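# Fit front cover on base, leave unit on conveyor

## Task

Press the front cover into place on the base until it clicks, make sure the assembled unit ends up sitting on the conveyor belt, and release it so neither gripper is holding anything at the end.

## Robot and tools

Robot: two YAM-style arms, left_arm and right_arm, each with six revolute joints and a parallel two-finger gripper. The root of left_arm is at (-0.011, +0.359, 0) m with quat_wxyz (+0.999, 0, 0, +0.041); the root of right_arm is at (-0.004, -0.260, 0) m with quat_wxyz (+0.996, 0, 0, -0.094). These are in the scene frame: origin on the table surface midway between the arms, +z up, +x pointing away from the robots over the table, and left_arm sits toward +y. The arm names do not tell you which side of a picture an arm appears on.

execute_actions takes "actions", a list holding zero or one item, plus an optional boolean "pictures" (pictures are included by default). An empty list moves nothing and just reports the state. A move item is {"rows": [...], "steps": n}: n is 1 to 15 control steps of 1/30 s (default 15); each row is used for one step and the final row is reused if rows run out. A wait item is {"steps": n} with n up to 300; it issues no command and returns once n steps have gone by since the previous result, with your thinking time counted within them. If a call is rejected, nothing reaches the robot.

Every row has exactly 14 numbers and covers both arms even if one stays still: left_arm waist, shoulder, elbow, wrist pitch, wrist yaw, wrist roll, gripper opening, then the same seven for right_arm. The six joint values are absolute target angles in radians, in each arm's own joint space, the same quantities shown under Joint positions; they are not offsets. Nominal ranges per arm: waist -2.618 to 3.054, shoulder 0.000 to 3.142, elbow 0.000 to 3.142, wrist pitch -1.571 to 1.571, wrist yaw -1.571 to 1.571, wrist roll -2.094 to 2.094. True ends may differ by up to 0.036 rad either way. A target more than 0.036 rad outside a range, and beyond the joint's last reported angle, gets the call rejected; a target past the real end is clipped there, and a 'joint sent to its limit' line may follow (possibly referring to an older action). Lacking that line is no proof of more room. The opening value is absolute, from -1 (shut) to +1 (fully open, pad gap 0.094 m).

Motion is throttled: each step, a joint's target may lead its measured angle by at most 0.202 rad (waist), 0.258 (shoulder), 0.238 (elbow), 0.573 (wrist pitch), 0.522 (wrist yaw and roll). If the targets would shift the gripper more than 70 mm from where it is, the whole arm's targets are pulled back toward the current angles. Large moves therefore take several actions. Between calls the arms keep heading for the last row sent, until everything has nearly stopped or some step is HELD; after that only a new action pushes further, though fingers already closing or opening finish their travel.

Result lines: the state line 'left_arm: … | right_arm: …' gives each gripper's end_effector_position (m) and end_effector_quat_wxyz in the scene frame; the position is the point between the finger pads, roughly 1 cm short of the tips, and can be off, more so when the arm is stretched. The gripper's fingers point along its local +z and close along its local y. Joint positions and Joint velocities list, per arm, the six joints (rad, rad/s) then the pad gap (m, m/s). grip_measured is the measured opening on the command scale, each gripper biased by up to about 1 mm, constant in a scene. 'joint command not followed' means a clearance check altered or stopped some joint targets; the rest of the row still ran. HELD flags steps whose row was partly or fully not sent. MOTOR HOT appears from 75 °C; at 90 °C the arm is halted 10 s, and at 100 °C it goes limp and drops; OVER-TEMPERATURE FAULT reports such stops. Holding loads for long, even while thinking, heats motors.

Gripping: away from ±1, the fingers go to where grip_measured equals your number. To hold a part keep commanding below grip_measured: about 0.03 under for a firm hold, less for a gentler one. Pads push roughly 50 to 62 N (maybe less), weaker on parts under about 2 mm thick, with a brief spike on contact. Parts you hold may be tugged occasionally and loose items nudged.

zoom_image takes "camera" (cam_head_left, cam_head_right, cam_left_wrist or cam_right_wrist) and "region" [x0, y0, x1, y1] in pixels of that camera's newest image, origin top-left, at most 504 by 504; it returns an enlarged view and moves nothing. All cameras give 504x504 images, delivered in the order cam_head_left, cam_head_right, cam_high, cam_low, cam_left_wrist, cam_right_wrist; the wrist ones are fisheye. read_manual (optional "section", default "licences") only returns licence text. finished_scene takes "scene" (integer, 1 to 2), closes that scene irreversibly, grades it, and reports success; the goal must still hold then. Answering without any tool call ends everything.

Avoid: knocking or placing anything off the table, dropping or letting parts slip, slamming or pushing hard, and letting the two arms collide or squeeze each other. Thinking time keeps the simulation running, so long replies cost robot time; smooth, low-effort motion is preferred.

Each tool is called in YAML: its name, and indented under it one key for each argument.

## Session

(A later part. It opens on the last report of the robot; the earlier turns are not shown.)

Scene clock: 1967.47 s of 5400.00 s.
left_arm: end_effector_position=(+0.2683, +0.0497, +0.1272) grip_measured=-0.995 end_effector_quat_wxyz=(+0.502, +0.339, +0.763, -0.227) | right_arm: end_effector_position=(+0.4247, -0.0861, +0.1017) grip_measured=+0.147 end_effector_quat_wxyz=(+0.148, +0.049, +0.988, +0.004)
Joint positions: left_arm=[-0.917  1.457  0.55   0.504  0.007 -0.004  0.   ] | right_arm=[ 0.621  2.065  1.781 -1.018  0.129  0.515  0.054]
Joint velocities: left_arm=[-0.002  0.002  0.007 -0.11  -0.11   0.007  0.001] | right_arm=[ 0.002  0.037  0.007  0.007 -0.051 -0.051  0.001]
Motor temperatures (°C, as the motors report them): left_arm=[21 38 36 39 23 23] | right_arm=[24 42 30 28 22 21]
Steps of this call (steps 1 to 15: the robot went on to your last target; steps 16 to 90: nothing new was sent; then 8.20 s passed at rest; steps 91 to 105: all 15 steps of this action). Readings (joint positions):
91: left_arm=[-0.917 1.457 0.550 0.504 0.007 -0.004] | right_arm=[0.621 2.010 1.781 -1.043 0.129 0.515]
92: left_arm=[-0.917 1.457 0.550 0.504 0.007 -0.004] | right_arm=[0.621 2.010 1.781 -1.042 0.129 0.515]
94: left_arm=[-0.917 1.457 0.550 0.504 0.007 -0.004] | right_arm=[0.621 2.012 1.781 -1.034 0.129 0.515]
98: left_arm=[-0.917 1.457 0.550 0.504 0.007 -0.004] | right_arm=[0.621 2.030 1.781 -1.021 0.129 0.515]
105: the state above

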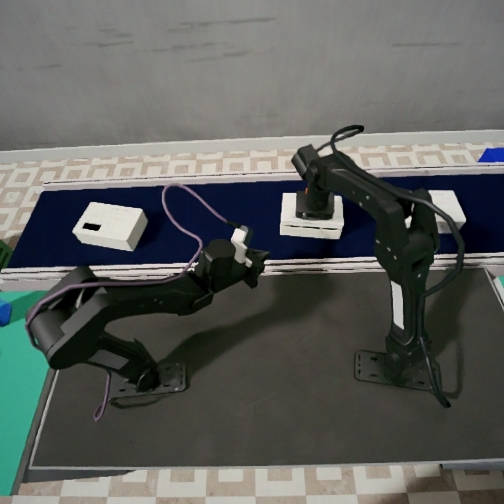

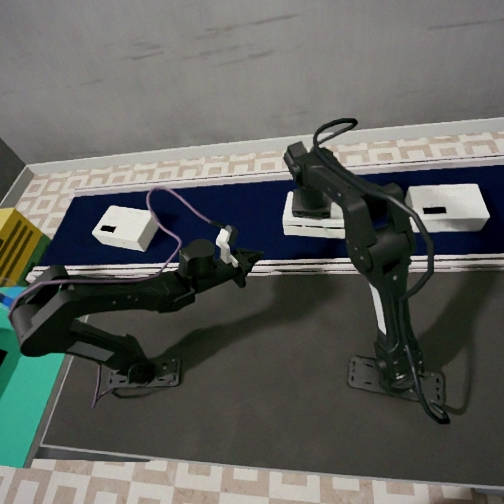

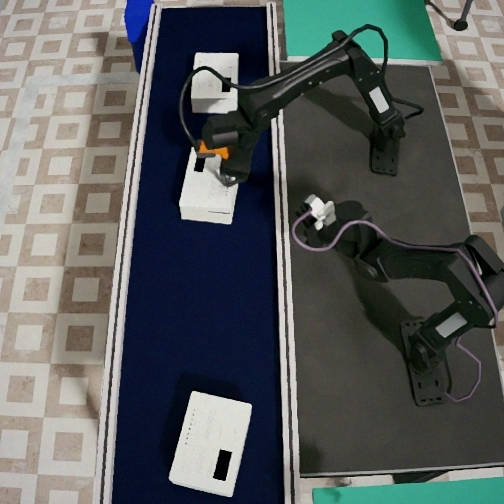

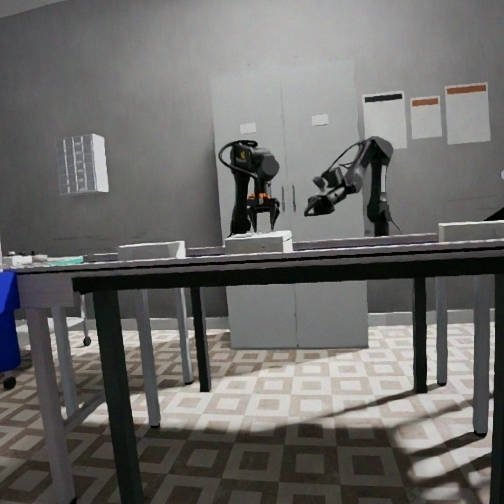

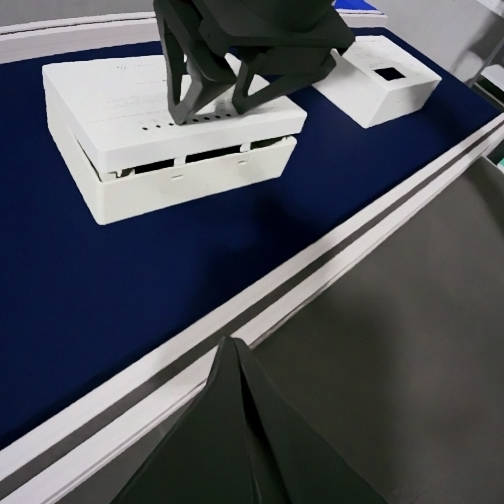

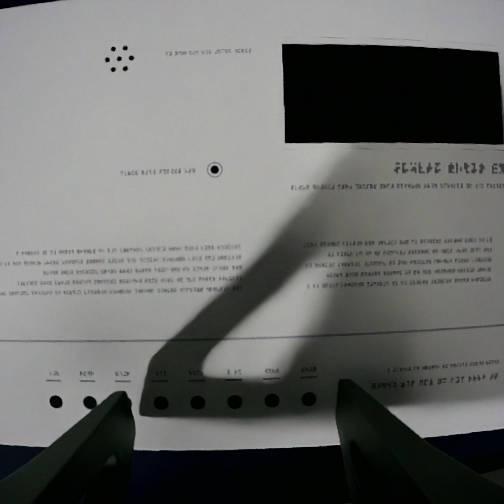

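execute_actions:
  actions:
    - {"rows": [[-0.912,1.44,0.56,0.51,0,0,-1,0.622,2.07,1.805,-1.008,0.142,0.52,0.15],[-0.912,1.44,0.56,0.51,0,0,-1,0.622,2.074,1.80,-1.011,0.142,0.52,0.15],[-0.912,1.44,0.56,0.51,0,0,-1,0.622,2.078,1.795,-1.014,0.142,0.52,0.15],[-0.912,1.44,0.56,0.51,0,0,-1,0.622,2.082,1.79,-1.017,0.142,0.52,0.15],[-0.912,1.44,0.56,0.51,0,0,-1,0.622,2.086,1.785,-1.02,0.142,0.52,0.15],[-0.912,1.44,0.56,0.51,0,0,-1,0.622,2.09,1.78,-1.022,0.142,0.52,0.15],[-0.912,1.44,0.56,0.51,0,0,-1,0.622,2.094,1.777,-1.024,0.142,0.52,0.15],[-0.912,1.44,0.56,0.51,0,0,-1,0.622,2.098,1.774,-1.026,0.142,0.52,0.15],[-0.912,1.44,0.56,0.51,0,0,-1,0.622,2.102,1.771,-1.028,0.142,0.52,0.15],[-0.912,1.44,0.56,0.51,0,0,-1,0.622,2.106,1.768,-1.03,0.142,0.52,0.15],[-0.912,1.44,0.56,0.51,0,0,-1,0.622,2.11,1.765,-1.03,0.142,0.52,0.15]], "steps": 15}

Scene clock: 1978.07 s of 5400.00 s.
left_arm: end_effector_position=(+0.2683, +0.0497, +0.1272) grip_measured=-0.995 end_effector_quat_wxyz=(+0.502, +0.339, +0.763, -0.227) | right_arm: end_effector_position=(+0.4253, -0.0866, +0.0988) grip_measured=+0.147 end_effector_quat_wxyz=(+0.147, +0.049, +0.988, +0.001)
Joint positions: left_arm=[-0.917  1.457  0.55   0.504  0.007 -0.004  0.   ] | right_arm=[ 0.621  2.073  1.781 -1.016  0.133  0.515  0.054]
Joint velocities: left_arm=[ 0.017 -0.007  0.017 -0.007  0.037  0.022  0.001] | right_arm=[-0.002  0.012 -0.017  0.007  0.037  0.022  0.001]
Motor temperatures (°C, as the motors report them): left_arm=[21 38 36 39 23 23] | right_arm=[24 42 30 27 22 21]
Steps of this call (steps 1 to 15: the robot went on to your last target; steps 16 to 90: nothing new was sent; then 7.10 s passed at rest; steps 91 to 105: all 15 steps of this action). Readings (joint positions):
91: left_arm=[-0.917 1.457 0.550 0.504 0.007 -0.004] | right_arm=[0.621 2.065 1.781 -1.016 0.129 0.515]
92: left_arm=[-0.917 1.457 0.550 0.504 0.007 -0.004] | right_arm=[0.621 2.065 1.781 -1.016 0.129 0.515]
94: left_arm=[-0.917 1.457 0.550 0.504 0.007 -0.004] | right_arm=[0.621 2.065 1.781 -1.016 0.129 0.515]
98: left_arm=[-0.917 1.457 0.550 0.504 0.007 -0.004] | right_arm=[0.621 2.073 1.781 -1.016 0.132 0.515]
105: the state above

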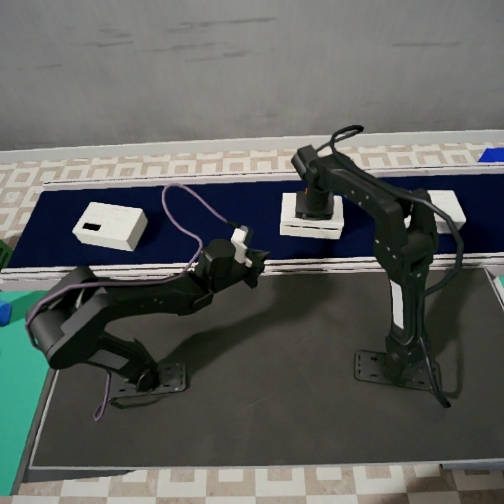

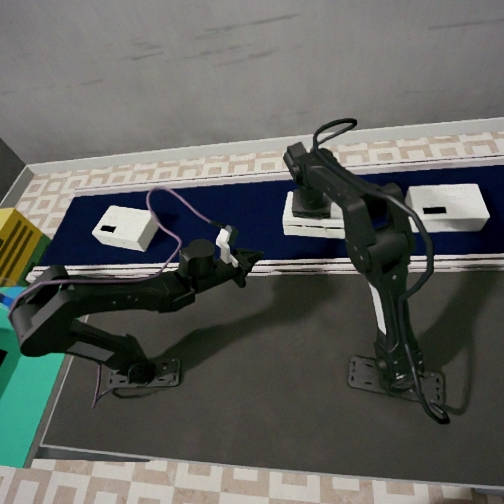

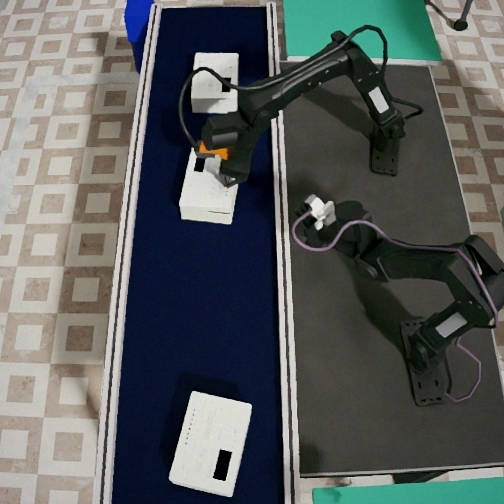

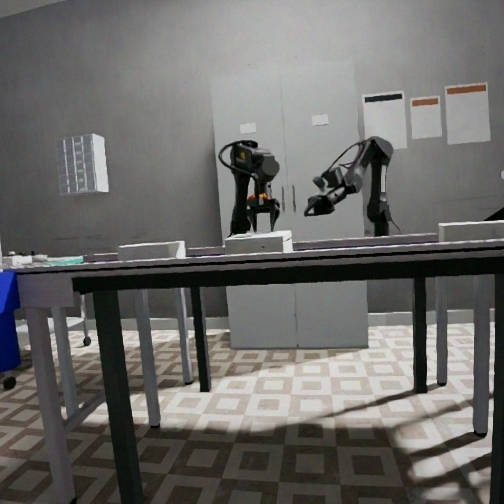

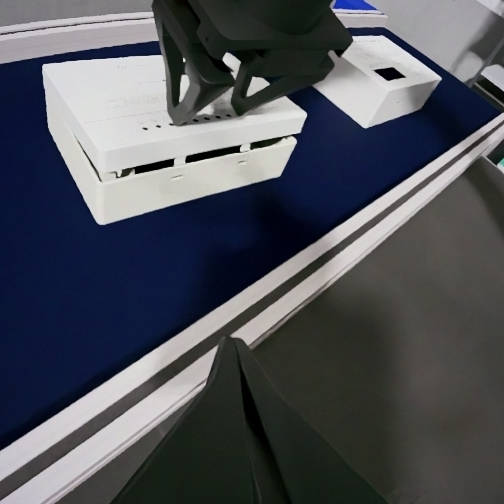

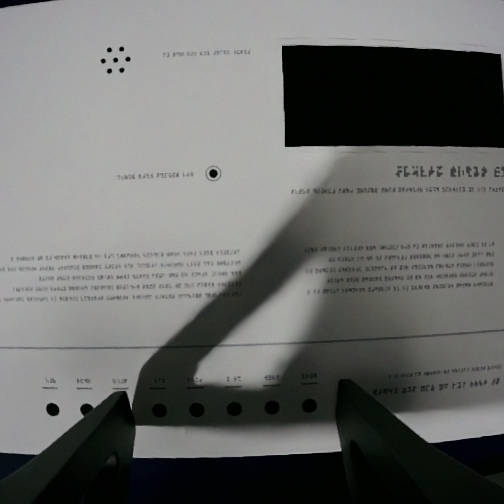

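execute_actions:
  actions:
    - {"rows": [[-0.912,1.44,0.56,0.51,0,0,-1,0.622,2.11,1.765,-1.03,0.142,0.52,0.15],[-0.912,1.44,0.56,0.51,0,0,-1,0.622,2.116,1.761,-1.034,0.142,0.52,0.15],[-0.912,1.44,0.56,0.51,0,0,-1,0.622,2.122,1.757,-1.038,0.142,0.52,0.15],[-0.912,1.44,0.56,0.51,0,0,-1,0.622,2.128,1.753,-1.042,0.142,0.52,0.15],[-0.912,1.44,0.56,0.51,0,0,-1,0.622,2.134,1.749,-1.046,0.142,0.52,0.15],[-0.912,1.44,0.56,0.51,0,0,-1,0.622,2.14,1.745,-1.05,0.142,0.52,0.15],[-0.912,1.44,0.56,0.51,0,0,-1,0.622,2.146,1.741,-1.054,0.142,0.52,0.15],[-0.912,1.44,0.56,0.51,0,0,-1,0.622,2.152,1.737,-1.058,0.142,0.52,0.15],[-0.912,1.44,0.56,0.51,0,0,-1,0.622,2.158,1.733,-1.062,0.142,0.52,0.15],[-0.912,1.44,0.56,0.51,0,0,-1,0.622,2.164,1.73,-1.066,0.142,0.52,0.15],[-0.912,1.44,0.56,0.51,0,0,-1,0.622,2.17,1.727,-1.07,0.142,0.52,0.15]], "steps": 15}

Scene clock: 2002.33 s of 5400.00 s.
left_arm: end_effector_position=(+0.2683, +0.0497, +0.1272) grip_measured=-0.995 end_effector_quat_wxyz=(+0.502, +0.339, +0.763, -0.227) | right_arm: end_effector_position=(+0.4250, -0.0872, +0.0964) grip_measured=+0.147 end_effector_quat_wxyz=(+0.145, +0.049, +0.988, -0.002)
Joint positions: left_arm=[-0.917  1.457  0.55   0.504  0.007 -0.004  0.   ] | right_arm=[ 0.622  2.078  1.781 -1.018  0.137  0.515  0.054]
Joint velocities: left_arm=[-0.007 -0.007 -0.002  0.081 -0.007 -0.022 -0.001] | right_arm=[ 0.007  0.002 -0.002  0.022 -0.051 -0.022  0.   ]
Motor temperatures (°C, as the motors report them): left_arm=[21 38 36 39 23 23] | right_arm=[24 40 29 27 22 21]
Steps of this call (steps 1 to 15: the robot went on to your last target; steps 16 to 90: nothing new was sent; then 20.77 s passed at rest; steps 91 to 105: all 15 steps of this action). Readings (joint positions):
91: left_arm=[-0.917 1.457 0.550 0.504 0.007 -0.004] | right_arm=[0.621 2.073 1.781 -1.016 0.133 0.515]
92: left_arm=[-0.917 1.457 0.550 0.504 0.007 -0.004] | right_arm=[0.621 2.073 1.781 -1.016 0.133 0.515]
94: left_arm=[-0.917 1.457 0.550 0.504 0.007 -0.004] | right_arm=[0.621 2.074 1.781 -1.016 0.134 0.515]
98: left_arm=[-0.917 1.457 0.550 0.504 0.007 -0.004] | right_arm=[0.621 2.076 1.781 -1.017 0.136 0.515]
105: the state above

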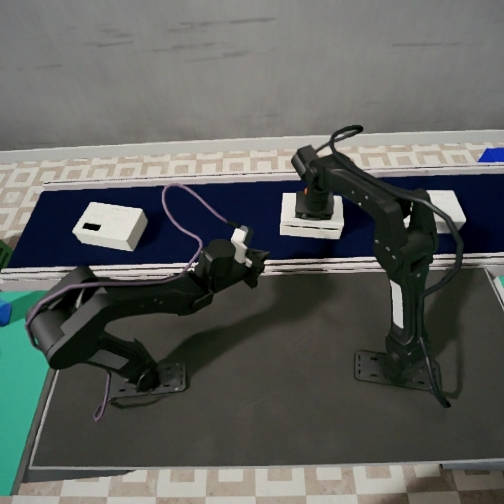

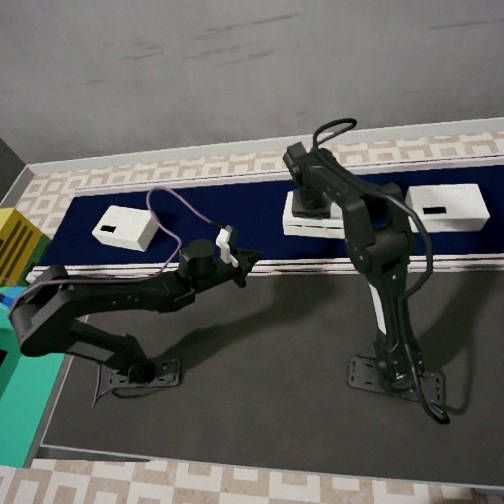

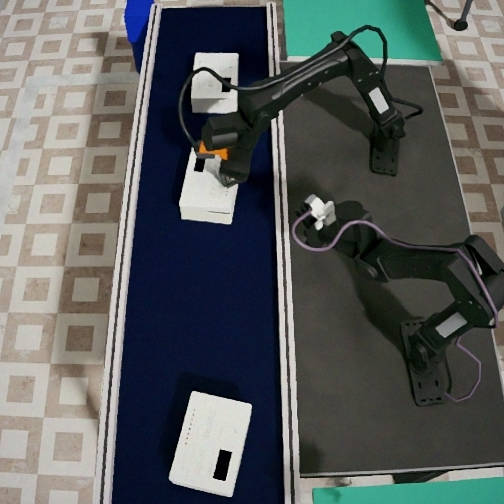

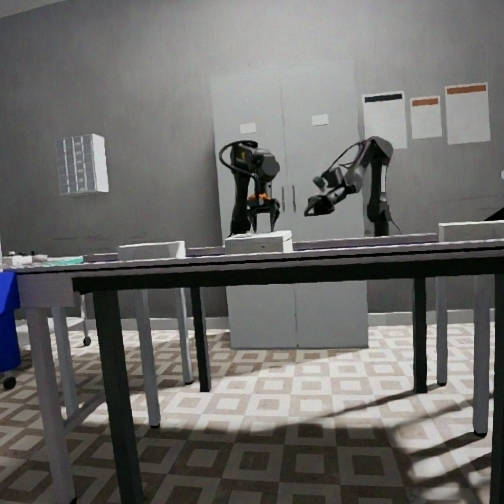

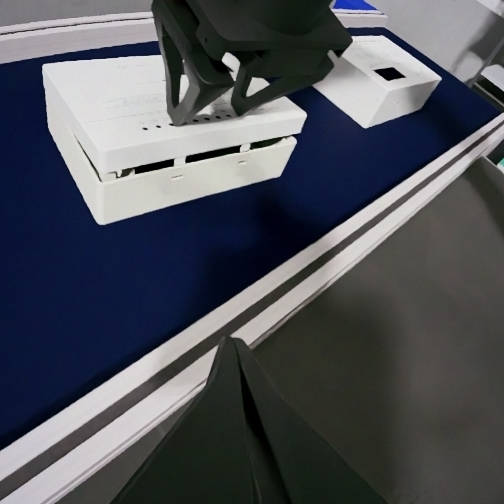

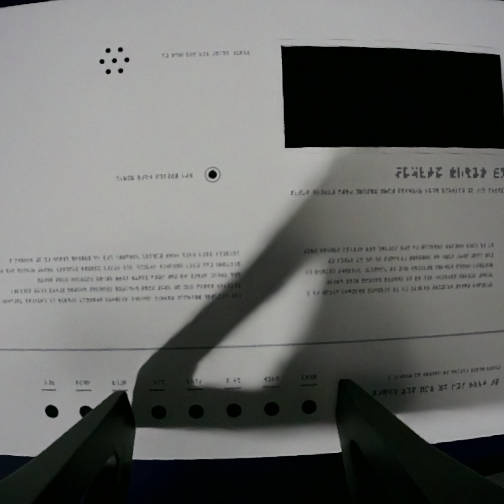

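zoom_image:
  camera: "cam_left_wrist"
  region: [90, 110, 310, 220]

Region (90, 110, 310, 220) of cam_left_wrist's 504x504 image, scaled by 2.291, with more detail than that image has.

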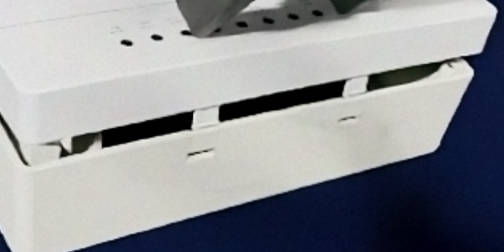

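zoom_image:
  camera: "cam_left_wrist"
  region: [85, 150, 155, 195]

zoom_image:
  camera: "cam_left_wrist"
  region: [240, 120, 310, 165]

Region (85, 150, 155, 195) of cam_left_wrist's 504x504 image, scaled by 7.200, with more detail than that image has; it fills the top 324 rows of this view, and the rest is white.

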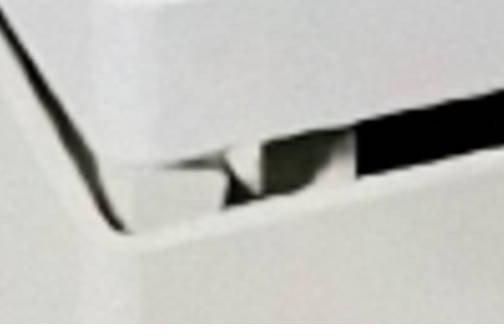

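Region (240, 120, 310, 165) of cam_left_wrist's 504x504 image, scaled by 7.200, with more detail than that image has; it fills the top 324 rows of this view, and the rest is white.

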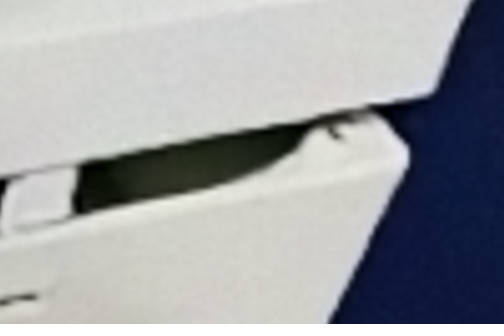

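execute_actions:
  actions:
    - {"rows": [[-0.935,1.49,0.575,0.6,-0.06,-0.1,-1,0.622,2.15,1.74,-1.06,0.142,0.52,0.15],[-0.96,1.54,0.59,0.69,-0.12,-0.2,-1,0.622,2.13,1.75,-1.05,0.142,0.52,0.15],[-0.985,1.59,0.605,0.78,-0.18,-0.3,-1,0.622,2.11,1.76,-1.04,0.142,0.52,0.15],[-1.01,1.64,0.62,0.87,-0.24,-0.4,-1,0.622,2.09,1.77,-1.03,0.142,0.52,0.15],[-1.035,1.69,0.635,0.96,-0.3,-0.5,-1,0.622,2.07,1.78,-1.02,0.142,0.52,0.15],[-1.06,1.74,0.65,1.05,-0.36,-0.6,-1,0.622,2.06,1.79,-1.02,0.142,0.52,0.15],[-1.085,1.79,0.665,1.13,-0.42,-0.7,-1,0.622,2.06,1.79,-1.02,0.142,0.52,0.15],[-1.11,1.84,0.68,1.2,-0.48,-0.8,-1,0.622,2.06,1.79,-1.02,0.142,0.52,0.15],[-1.135,1.89,0.695,1.27,-0.54,-0.9,-1,0.622,2.06,1.79,-1.02,0.142,0.52,0.15],[-1.16,1.94,0.71,1.33,-0.6,-1.0,-1,0.622,2.06,1.79,-1.02,0.142,0.52,0.15],[-1.185,1.99,0.725,1.38,-0.66,-1.1,-1,0.622,2.06,1.79,-1.02,0.142,0.52,0.15],[-1.21,2.04,0.74,1.42,-0.72,-1.2,-1,0.622,2.06,1.79,-1.02,0.142,0.52,0.15],[-1.23,2.08,0.75,1.45,-0.78,-1.3,-1,0.622,2.06,1.79,-1.02,0.142,0.52,0.15],[-1.245,2.11,0.76,1.48,-0.83,-1.4,-1,0.622,2.06,1.79,-1.02,0.142,0.52,0.15],[-1.25,2.13,0.765,1.5,-0.867,-1.5,-1,0.622,2.06,1.79,-1.02,0.142,0.52,0.15]], "steps": 15}
  pictures: false

execute_actions:
  actions:
    - {"rows": [[-1.25,2.14,0.765,1.51,-0.87,-1.57,-1,0.622,2.06,1.79,-1.02,0.142,0.52,0.15],[-1.25,2.15,0.765,1.52,-0.87,-1.57,-1,0.622,2.06,1.79,-1.02,0.142,0.52,0.15],[-1.25,2.16,0.765,1.53,-0.87,-1.57,-1,0.622,2.06,1.79,-1.02,0.142,0.52,0.15],[-1.25,2.17,0.765,1.53,-0.87,-1.57,-1,0.622,2.06,1.79,-1.02,0.142,0.52,0.15],[-1.25,2.18,0.765,1.53,-0.87,-1.57,-1,0.622,2.06,1.79,-1.02,0.142,0.52,0.15],[-1.25,2.19,0.765,1.53,-0.87,-1.57,-1,0.622,2.06,1.79,-1.02,0.142,0.52,0.15],[-1.25,2.2,0.765,1.53,-0.87,-1.57,-1,0.622,2.06,1.79,-1.02,0.142,0.52,0.15],[-1.25,2.21,0.765,1.53,-0.87,-1.57,-1,0.622,2.06,1.79,-1.02,0.142,0.52,0.15],[-1.25,2.22,0.765,1.53,-0.87,-1.57,-1,0.622,2.06,1.79,-1.02,0.142,0.52,0.15],[-1.25,2.23,0.765,1.53,-0.87,-1.57,-1,0.622,2.06,1.79,-1.02,0.142,0.52,0.15],[-1.25,2.24,0.765,1.53,-0.87,-1.57,-1,0.622,2.06,1.79,-1.02,0.142,0.52,0.15]], "steps": 15}

Scene clock: 2064.60 s of 5400.00 s.
left_arm: end_effector_position=(+0.2839, -0.0283, +0.1183) grip_measured=-0.995 end_effector_quat_wxyz=(+0.493, -0.200, +0.686, -0.496) | right_arm: end_effector_position=(+0.4257, -0.0869, +0.0989) grip_measured=+0.147 end_effector_quat_wxyz=(+0.148, +0.049, +0.988, -0.000)
Joint positions: left_arm=[-1.223  2.077  0.732  1.318 -0.637 -1.089  0.   ] | right_arm=[ 0.622  2.073  1.781 -1.015  0.137  0.515  0.054]
Joint velocities: left_arm=[-0.525  1.009  0.208  1.033 -1.473 -2.777 -0.001] | right_arm=[ 0.002  0.002 -0.007  0.007 -0.051 -0.022  0.001]
Motor temperatures (°C, as the motors report them): left_arm=[21 37 36 40 23 23] | right_arm=[24 36 27 26 22 21]
Steps of this call (steps 1 to 15: the robot went on to your last target; steps 16 to 90: nothing new was sent; then 58.77 s passed at rest; steps 91 to 105: all 15 steps of this action). Readings (joint positions):
91: left_arm=[-0.919 1.460 0.550 0.514 -0.002 -0.018] | right_arm=[0.622 2.078 1.781 -1.018 0.137 0.515]
92: left_arm=[-0.924 1.474 0.552 0.542 -0.022 -0.048] | right_arm=[0.622 2.078 1.781 -1.018 0.137 0.515]
94: left_arm=[-0.954 1.541 0.571 0.639 -0.087 -0.148] | right_arm=[0.622 2.075 1.781 -1.016 0.137 0.515]
98: left_arm=[-1.053 1.746 0.634 0.906 -0.265 -0.444] | right_arm=[0.622 2.073 1.781 -1.015 0.137 0.515]
105: the state above

Scene clock: 2065.10 s of 5400.00 s.
left_arm: end_effector_position=(+0.2882, -0.0004, +0.0896) grip_measured=-0.995 end_effector_quat_wxyz=(+0.420, -0.412, +0.570, -0.574) | right_arm: end_effector_position=(+0.4257, -0.0869, +0.0989) grip_measured=+0.147 end_effector_quat_wxyz=(+0.148, +0.049, +0.988, -0.000)
Joint positions: left_arm=[-1.252  2.236  0.737  1.515 -0.856 -1.552  0.   ] | right_arm=[ 0.622  2.073  1.781 -1.015  0.137  0.515  0.054]
Joint velocities: left_arm=[-0.012  0.066 -0.007  0.007 -0.154 -0.125 -0.   ] | right_arm=[ 0.002 -0.007  0.002 -0.007  0.007  0.037 -0.   ]
Motor temperatures (°C, as the motors report them): left_arm=[21 37 36 40 23 23] | right_arm=[24 36 27 26 22 21]
Steps of this call (steps 1 to 15: all 15 steps of this action). Readings (joint positions):
1: left_arm=[-1.239 2.108 0.737 1.352 -0.680 -1.181] | right_arm=[0.622 2.073 1.781 -1.015 0.137 0.515]
2: left_arm=[-1.248 2.130 0.737 1.379 -0.715 -1.259] | right_arm=[0.622 2.073 1.781 -1.015 0.137 0.515]
4: left_arm=[-1.252 2.157 0.737 1.424 -0.767 -1.372] | right_arm=[0.622 2.073 1.781 -1.015 0.137 0.515]
8: left_arm=[-1.252 2.184 0.737 1.487 -0.826 -1.489] | right_arm=[0.622 2.073 1.781 -1.015 0.137 0.515]
15: the state above

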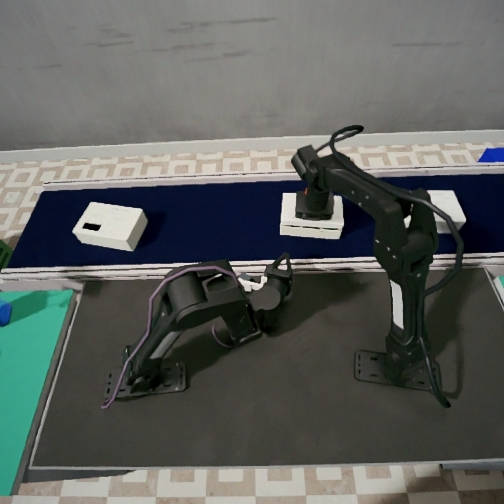

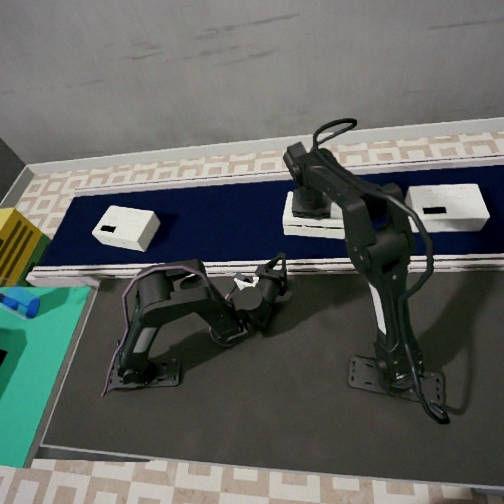

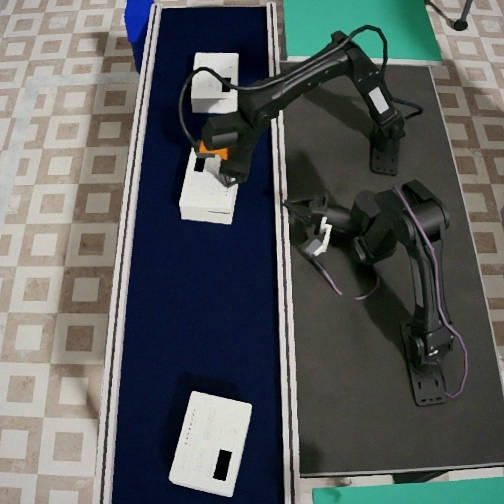

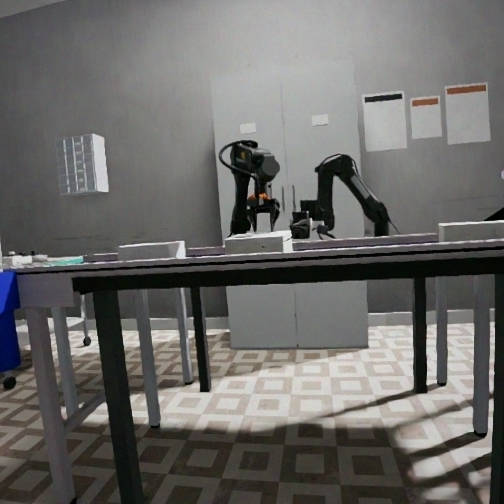

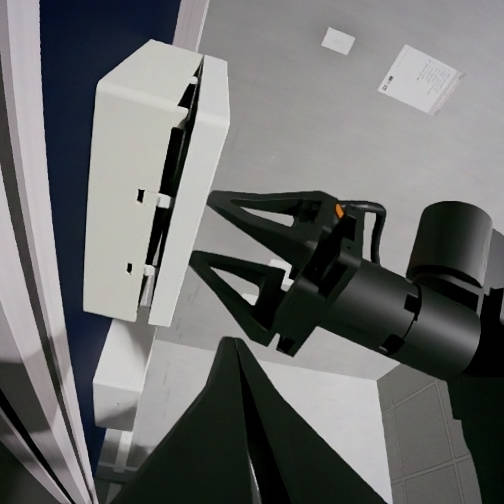

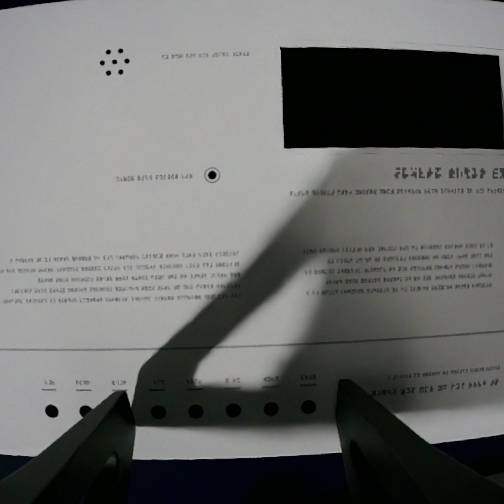

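zoom_image:
  camera: "cam_left_wrist"
  region: [120, 40, 240, 220]

zoom_image:
  camera: "cam_left_wrist"
  region: [110, 180, 210, 330]

Region (120, 40, 240, 220) of cam_left_wrist's 504x504 image, scaled by 2.800, with more detail than that image has.

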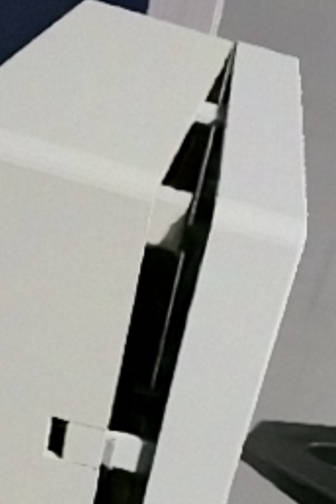

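Region (110, 180, 210, 330) of cam_left_wrist's 504x504 image, scaled by 3.360, with more detail than that image has.

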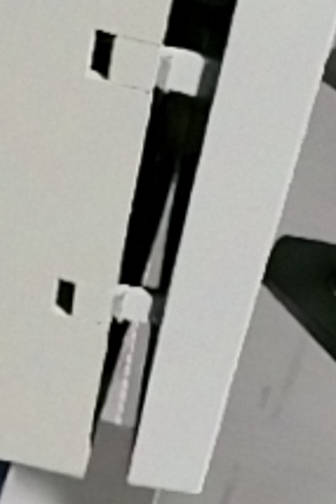

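execute_actions:
  actions:
    - {"rows": [[-1.25,2.24,0.765,1.53,-0.87,-1.57,-1,0.622,2.08,1.788,-1.018,0.142,0.52,0.15],[-1.25,2.24,0.765,1.53,-0.87,-1.57,-1,0.622,2.09,1.786,-1.016,0.142,0.52,0.15],[-1.25,2.24,0.765,1.53,-0.87,-1.57,-1,0.622,2.10,1.784,-1.014,0.142,0.52,0.15],[-1.25,2.24,0.765,1.53,-0.87,-1.57,-1,0.622,2.11,1.782,-1.012,0.142,0.52,0.15],[-1.25,2.24,0.765,1.53,-0.87,-1.57,-1,0.622,2.12,1.78,-1.01,0.142,0.52,0.15],[-1.25,2.24,0.765,1.53,-0.87,-1.57,-1,0.622,2.13,1.778,-1.01,0.142,0.52,0.15],[-1.25,2.24,0.765,1.53,-0.87,-1.57,-1,0.622,2.14,1.776,-1.01,0.142,0.52,0.15],[-1.25,2.24,0.765,1.53,-0.87,-1.57,-1,0.622,2.15,1.774,-1.01,0.142,0.52,0.15],[-1.25,2.24,0.765,1.53,-0.87,-1.57,-1,0.622,2.16,1.772,-1.01,0.142,0.52,0.15],[-1.25,2.24,0.765,1.53,-0.87,-1.57,-1,0.622,2.17,1.77,-1.01,0.142,0.52,0.15],[-1.25,2.24,0.765,1.53,-0.87,-1.57,-1,0.622,2.18,1.768,-1.01,0.142,0.52,0.15]], "steps": 15}

Scene clock: 2101.43 s of 5400.00 s.
left_arm: end_effector_position=(+0.2886, +0.0009, +0.0915) grip_measured=-0.995 end_effector_quat_wxyz=(+0.416, -0.420, +0.561, -0.580) | right_arm: end_effector_position=(+0.4282, -0.0871, +0.0962) grip_measured=+0.147 end_effector_quat_wxyz=(+0.151, +0.050, +0.987, -0.003)
Joint positions: left_arm=[-1.252  2.236  0.737  1.527 -0.864 -1.569  0.   ] | right_arm=[ 0.622  2.081  1.781 -1.005  0.145  0.515  0.054]
Joint velocities: left_arm=[-0.007  0.002 -0.017  0.007  0.051 -0.022 -0.001] | right_arm=[ 0.027 -0.002  0.002  0.051 -0.007  0.007  0.001]
Motor temperatures (°C, as the motors report them): left_arm=[21 40 35 39 23 23] | right_arm=[24 42 29 26 22 21]
Steps of this call (steps 1 to 30: the robot went on to your last target; steps 31 to 90: nothing new was sent; then 32.83 s passed at rest; steps 91 to 105: all 15 steps of this action). Readings (joint positions):
91: left_arm=[-1.252 2.236 0.737 1.527 -0.864 -1.569] | right_arm=[0.622 2.073 1.781 -1.015 0.137 0.515]
92: left_arm=[-1.252 2.236 0.737 1.527 -0.864 -1.569] | right_arm=[0.622 2.073 1.781 -1.015 0.137 0.515]
94: left_arm=[-1.252 2.236 0.737 1.527 -0.864 -1.569] | right_arm=[0.622 2.073 1.781 -1.015 0.137 0.515]
98: left_arm=[-1.252 2.236 0.737 1.527 -0.864 -1.569] | right_arm=[0.622 2.077 1.781 -1.013 0.139 0.515]
105: the state above

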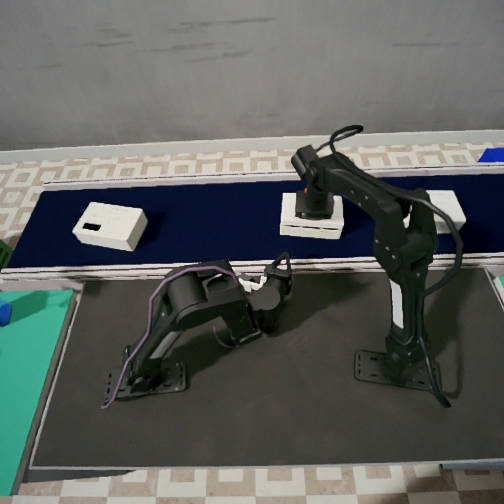

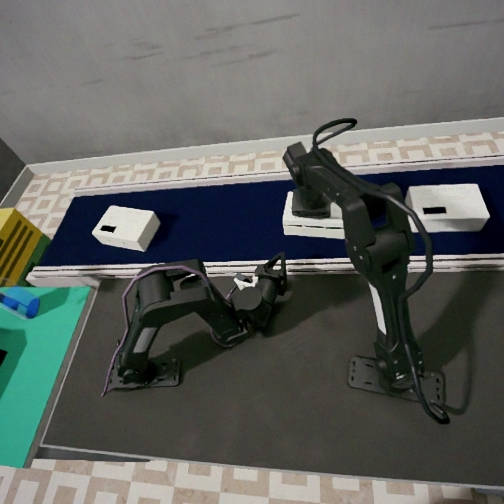

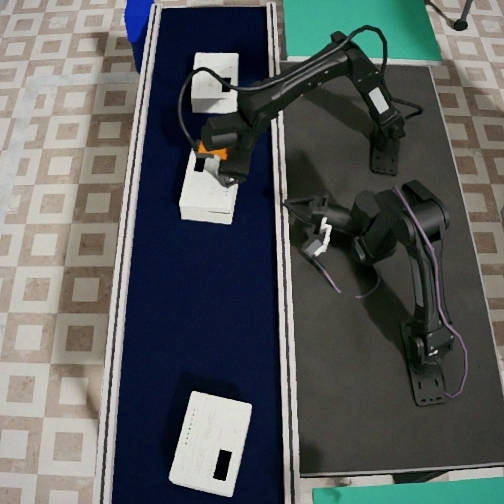

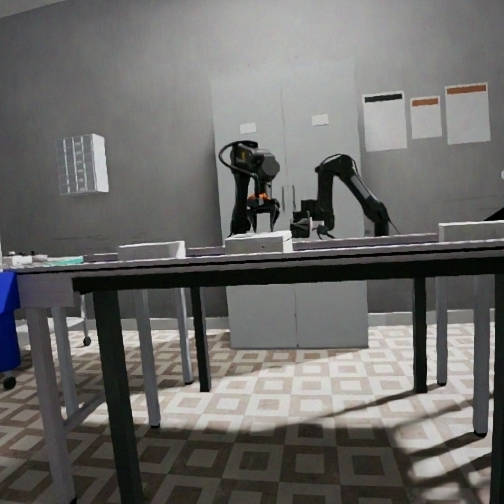

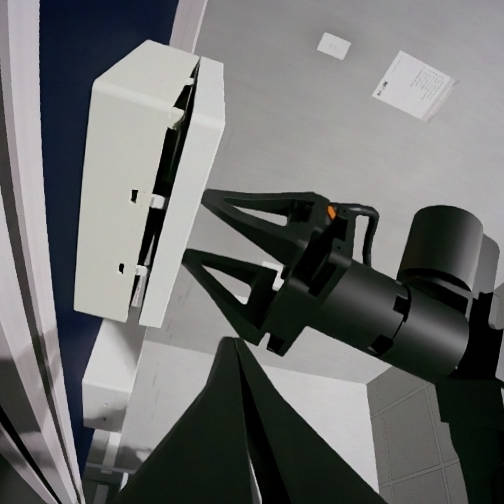

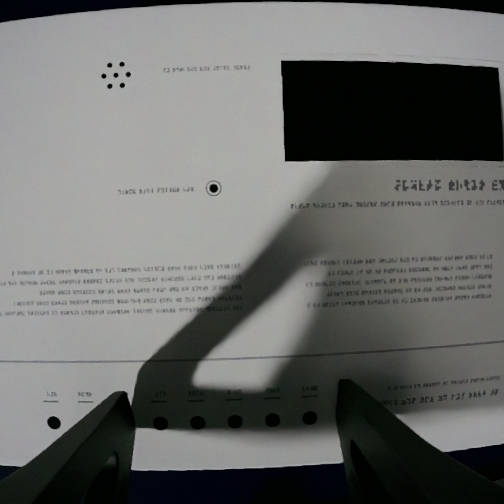

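zoom_image:
  camera: "cam_left_wrist"
  region: [105, 180, 205, 330]

Region (105, 180, 205, 330) of cam_left_wrist's 504x504 image, scaled by 3.360, with more detail than that image has.

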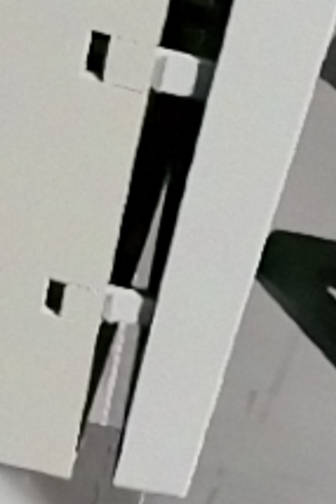

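execute_actions:
  actions:
    - {"rows": [[-1.25,2.24,0.765,1.53,-0.87,-1.57,-1,0.622,2.18,1.768,-1.015,0.142,0.52,0.15],[-1.25,2.24,0.765,1.53,-0.87,-1.57,-1,0.622,2.186,1.768,-1.02,0.142,0.52,0.15],[-1.25,2.24,0.765,1.53,-0.87,-1.57,-1,0.622,2.192,1.768,-1.025,0.142,0.52,0.15],[-1.25,2.24,0.765,1.53,-0.87,-1.57,-1,0.622,2.198,1.768,-1.03,0.142,0.52,0.15],[-1.25,2.24,0.765,1.53,-0.87,-1.57,-1,0.622,2.204,1.768,-1.035,0.142,0.52,0.15],[-1.25,2.24,0.765,1.53,-0.87,-1.57,-1,0.622,2.21,1.768,-1.04,0.142,0.52,0.15],[-1.25,2.24,0.765,1.53,-0.87,-1.57,-1,0.622,2.216,1.768,-1.04,0.142,0.52,0.15],[-1.25,2.24,0.765,1.53,-0.87,-1.57,-1,0.622,2.222,1.768,-1.04,0.142,0.52,0.15],[-1.25,2.24,0.765,1.53,-0.87,-1.57,-1,0.622,2.228,1.768,-1.04,0.142,0.52,0.15]], "steps": 15}

zoom_image:
  camera: "cam_left_wrist"
  region: [105, 180, 205, 330]

Scene clock: 2112.97 s of 5400.00 s.
left_arm: end_effector_position=(+0.2886, +0.0009, +0.0915) grip_measured=-0.995 end_effector_quat_wxyz=(+0.416, -0.420, +0.561, -0.580) | right_arm: end_effector_position=(+0.4343, -0.0863, +0.0950) grip_measured=+0.147 end_effector_quat_wxyz=(+0.156, +0.051, +0.986, -0.006)
Joint positions: left_arm=[-1.252  2.236  0.737  1.527 -0.864 -1.569  0.   ] | right_arm=[ 0.622  2.1    1.803 -1.001  0.155  0.515  0.054]
Joint velocities: left_arm=[-0.002  0.002  0.007 -0.081 -0.022 -0.007  0.   ] | right_arm=[-0.017  0.002 -0.007  0.022  0.007 -0.022  0.   ]
Motor temperatures (°C, as the motors report them): left_arm=[21 40 35 39 23 23] | right_arm=[24 39 29 26 22 21]
Steps of this call (steps 1 to 15: the robot went on to your last target; steps 16 to 90: nothing new was sent; then 8.03 s passed at rest; steps 91 to 105: all 15 steps of this action). Readings (joint positions):
91: left_arm=[-1.252 2.236 0.737 1.527 -0.864 -1.569] | right_arm=[0.622 2.081 1.781 -1.000 0.147 0.515]
92: left_arm=[-1.252 2.236 0.737 1.527 -0.864 -1.569] | right_arm=[0.622 2.081 1.781 -1.000 0.147 0.515]
94: left_arm=[-1.252 2.236 0.737 1.527 -0.864 -1.569] | right_arm=[0.622 2.085 1.785 -1.001 0.148 0.515]
98: left_arm=[-1.252 2.236 0.737 1.527 -0.864 -1.569] | right_arm=[0.622 2.095 1.797 -1.001 0.152 0.515]
105: the state above

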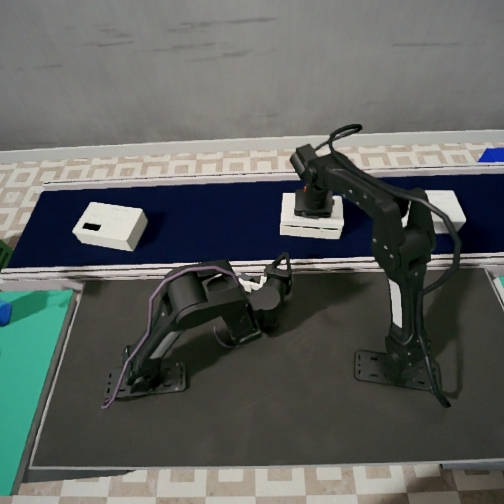

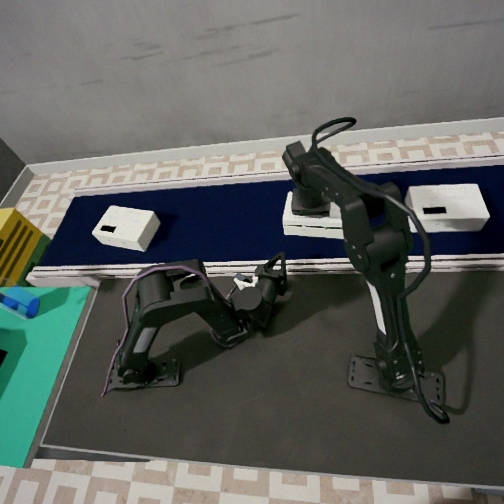

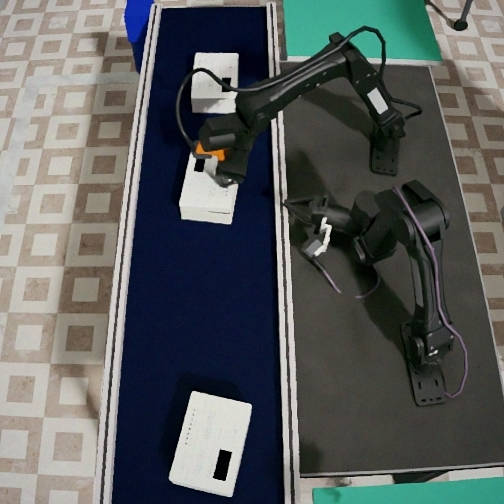

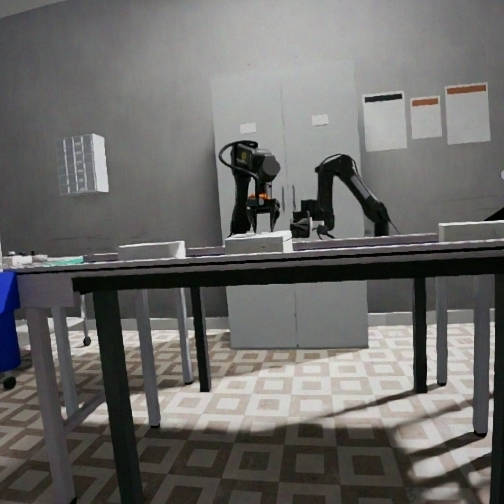

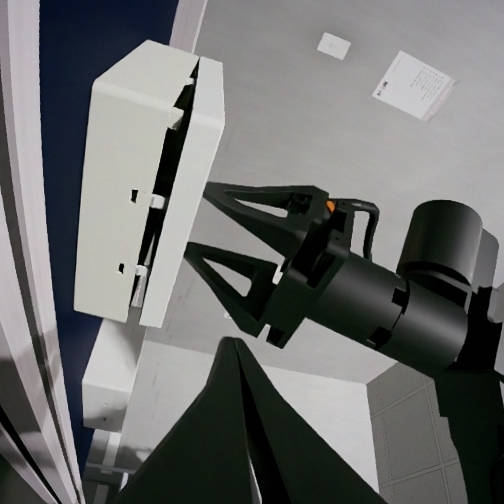

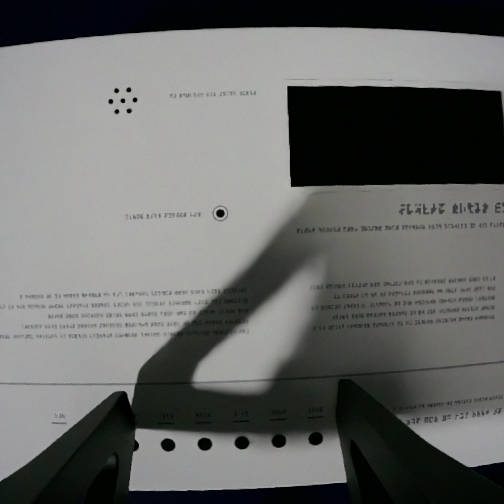

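Region (105, 180, 205, 330) of cam_left_wrist's 504x504 image, scaled by 3.360, with more detail than that image has.

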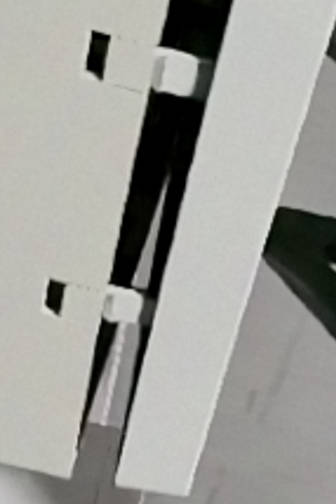

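execute_actions:
  actions:
    - {"rows": [[-1.243,2.245,0.8,1.48,-0.87,-1.58,-1,0.622,2.22,1.768,-1.04,0.142,0.52,0.15],[-1.236,2.255,0.845,1.43,-0.87,-1.59,-1,0.622,2.21,1.768,-1.04,0.142,0.52,0.15],[-1.229,2.265,0.89,1.38,-0.87,-1.6,-1,0.622,2.2,1.768,-1.04,0.142,0.52,0.15],[-1.222,2.275,0.935,1.33,-0.87,-1.615,-1,0.622,2.19,1.768,-1.04,0.142,0.52,0.15],[-1.215,2.285,0.98,1.28,-0.87,-1.63,-1,0.622,2.19,1.768,-1.04,0.142,0.52,0.15],[-1.208,2.295,1.025,1.23,-0.87,-1.645,-1,0.622,2.19,1.768,-1.04,0.142,0.52,0.15],[-1.201,2.305,1.07,1.18,-0.87,-1.66,-1,0.622,2.19,1.768,-1.04,0.142,0.52,0.15],[-1.194,2.315,1.115,1.13,-0.87,-1.675,-1,0.622,2.19,1.768,-1.04,0.142,0.52,0.15],[-1.187,2.325,1.16,1.08,-0.87,-1.69,-1,0.622,2.19,1.768,-1.04,0.142,0.52,0.15],[-1.18,2.335,1.205,1.03,-0.87,-1.705,-1,0.622,2.19,1.768,-1.04,0.142,0.52,0.15],[-1.173,2.345,1.25,0.98,-0.87,-1.72,-1,0.622,2.19,1.768,-1.04,0.142,0.52,0.15],[-1.166,2.355,1.295,0.93,-0.87,-1.73,-1,0.622,2.19,1.768,-1.04,0.142,0.52,0.15],[-1.16,2.365,1.34,0.88,-0.87,-1.74,-1,0.622,2.19,1.768,-1.04,0.142,0.52,0.15],[-1.155,2.372,1.38,0.83,-0.87,-1.745,-1,0.622,2.19,1.768,-1.04,0.142,0.52,0.15],[-1.15,2.378,1.41,0.79,-0.87,-1.745,-1,0.622,2.19,1.768,-1.04,0.142,0.52,0.15]], "steps": 15}
  pictures: false

execute_actions:
  actions:
    - {"steps": 20}

Scene clock: 2169.93 s of 5400.00 s.
left_arm: end_effector_position=(+0.3751, -0.0817, +0.1191) grip_measured=-0.995 end_effector_quat_wxyz=(+0.407, -0.478, +0.531, -0.570) | right_arm: end_effector_position=(+0.4343, -0.0863, +0.0950) grip_measured=+0.147 end_effector_quat_wxyz=(+0.156, +0.051, +0.986, -0.006)
Joint positions: left_arm=[-1.169  2.36   1.327  1.002 -0.869 -1.708  0.   ] | right_arm=[ 0.622  2.1    1.803 -1.001  0.155  0.515  0.054]
Joint velocities: left_arm=[ 0.173  0.222  1.087 -1.311 -0.066 -0.3    0.001] | right_arm=[ 0.007  0.007 -0.007 -0.022  0.022 -0.066 -0.001]
Motor temperatures (°C, as the motors report them): left_arm=[21 40 35 39 23 23] | right_arm=[24 34 27 25 22 21]
Steps of this call (steps 1 to 15: the robot went on to your last target; steps 16 to 90: nothing new was sent; then 53.47 s passed at rest; steps 91 to 105: all 15 steps of this action). Readings (joint positions):
91: left_arm=[-1.252 2.236 0.742 1.523 -0.866 -1.570] | right_arm=[0.622 2.100 1.803 -1.001 0.155 0.515]
92: left_arm=[-1.252 2.240 0.759 1.510 -0.869 -1.573] | right_arm=[0.622 2.100 1.803 -1.001 0.155 0.515]
94: left_arm=[-1.246 2.255 0.831 1.463 -0.871 -1.584] | right_arm=[0.622 2.100 1.803 -1.001 0.155 0.515]
98: left_arm=[-1.221 2.292 1.017 1.319 -0.870 -1.624] | right_arm=[0.622 2.100 1.803 -1.001 0.155 0.515]
105: the state above

Scene clock: 2170.60 s of 5400.00 s.
left_arm: end_effector_position=(+0.3858, -0.0834, +0.0986) grip_measured=-0.995 end_effector_quat_wxyz=(+0.413, -0.484, +0.567, -0.523) | right_arm: end_effector_position=(+0.4343, -0.0863, +0.0950) grip_measured=+0.147 end_effector_quat_wxyz=(+0.156, +0.051, +0.986, -0.006)
Joint positions: left_arm=[-1.154  2.374  1.39   0.809 -0.868 -1.743  0.   ] | right_arm=[ 0.622  2.1    1.803 -1.001  0.155  0.515  0.054]
Joint velocities: left_arm=[-0.007  0.007  0.007 -0.066  0.022  0.007  0.   ] | right_arm=[-0.002  0.007  0.007 -0.022 -0.007  0.022  0.   ]
Motor temperatures (°C, as the motors report them): left_arm=[21 40 35 39 23 23] | right_arm=[24 34 27 25 22 21]
Steps of this call (steps 1 to 20: the robot went on to your last target). Readings (joint positions):
1: left_arm=[-1.164 2.366 1.358 0.963 -0.869 -1.715] | right_arm=[0.622 2.100 1.803 -1.001 0.155 0.515]
2: left_arm=[-1.159 2.367 1.376 0.933 -0.868 -1.721] | right_arm=[0.622 2.100 1.803 -1.001 0.155 0.515]
4: left_arm=[-1.154 2.367 1.389 0.894 -0.868 -1.729] | right_arm=[0.622 2.100 1.803 -1.001 0.155 0.515]
8: left_arm=[-1.154 2.371 1.390 0.843 -0.868 -1.737] | right_arm=[0.622 2.100 1.803 -1.001 0.155 0.515]
20: the state above

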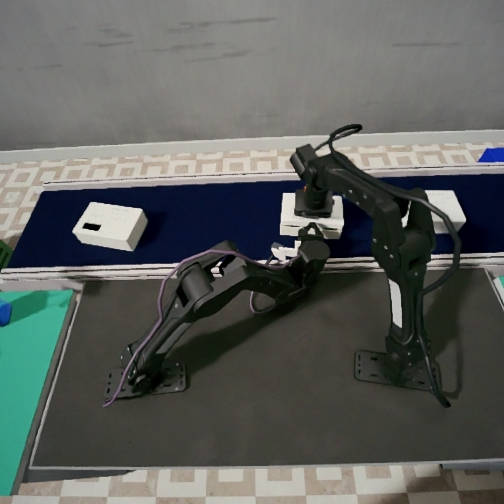

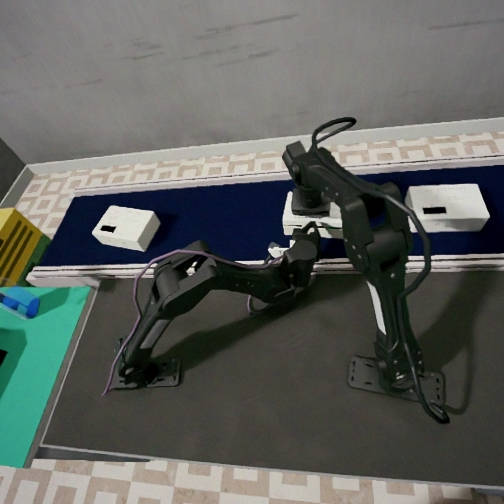

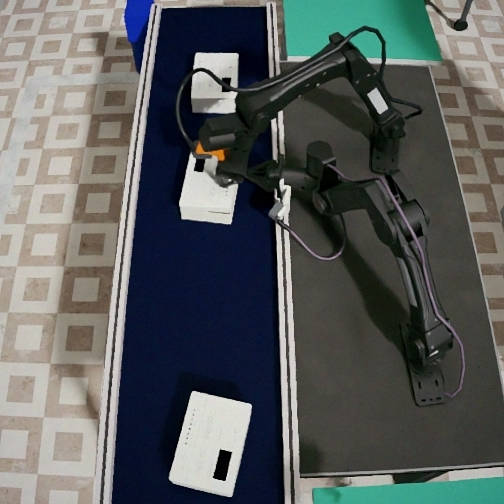

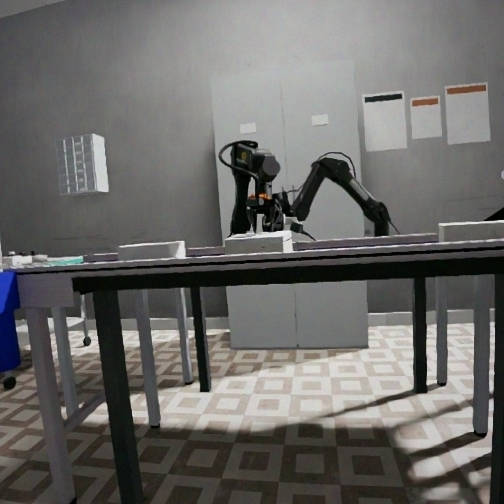

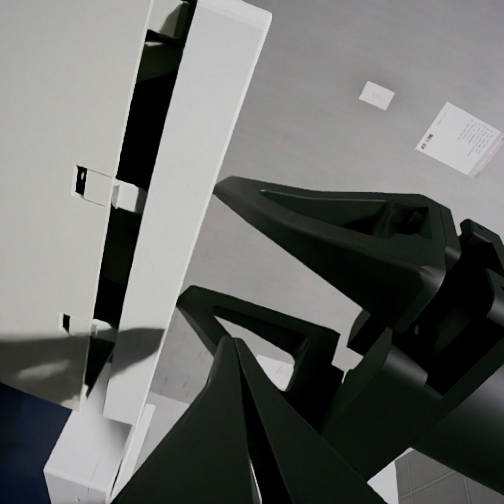

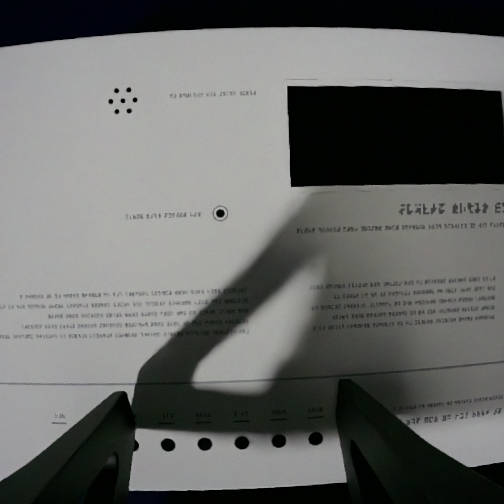

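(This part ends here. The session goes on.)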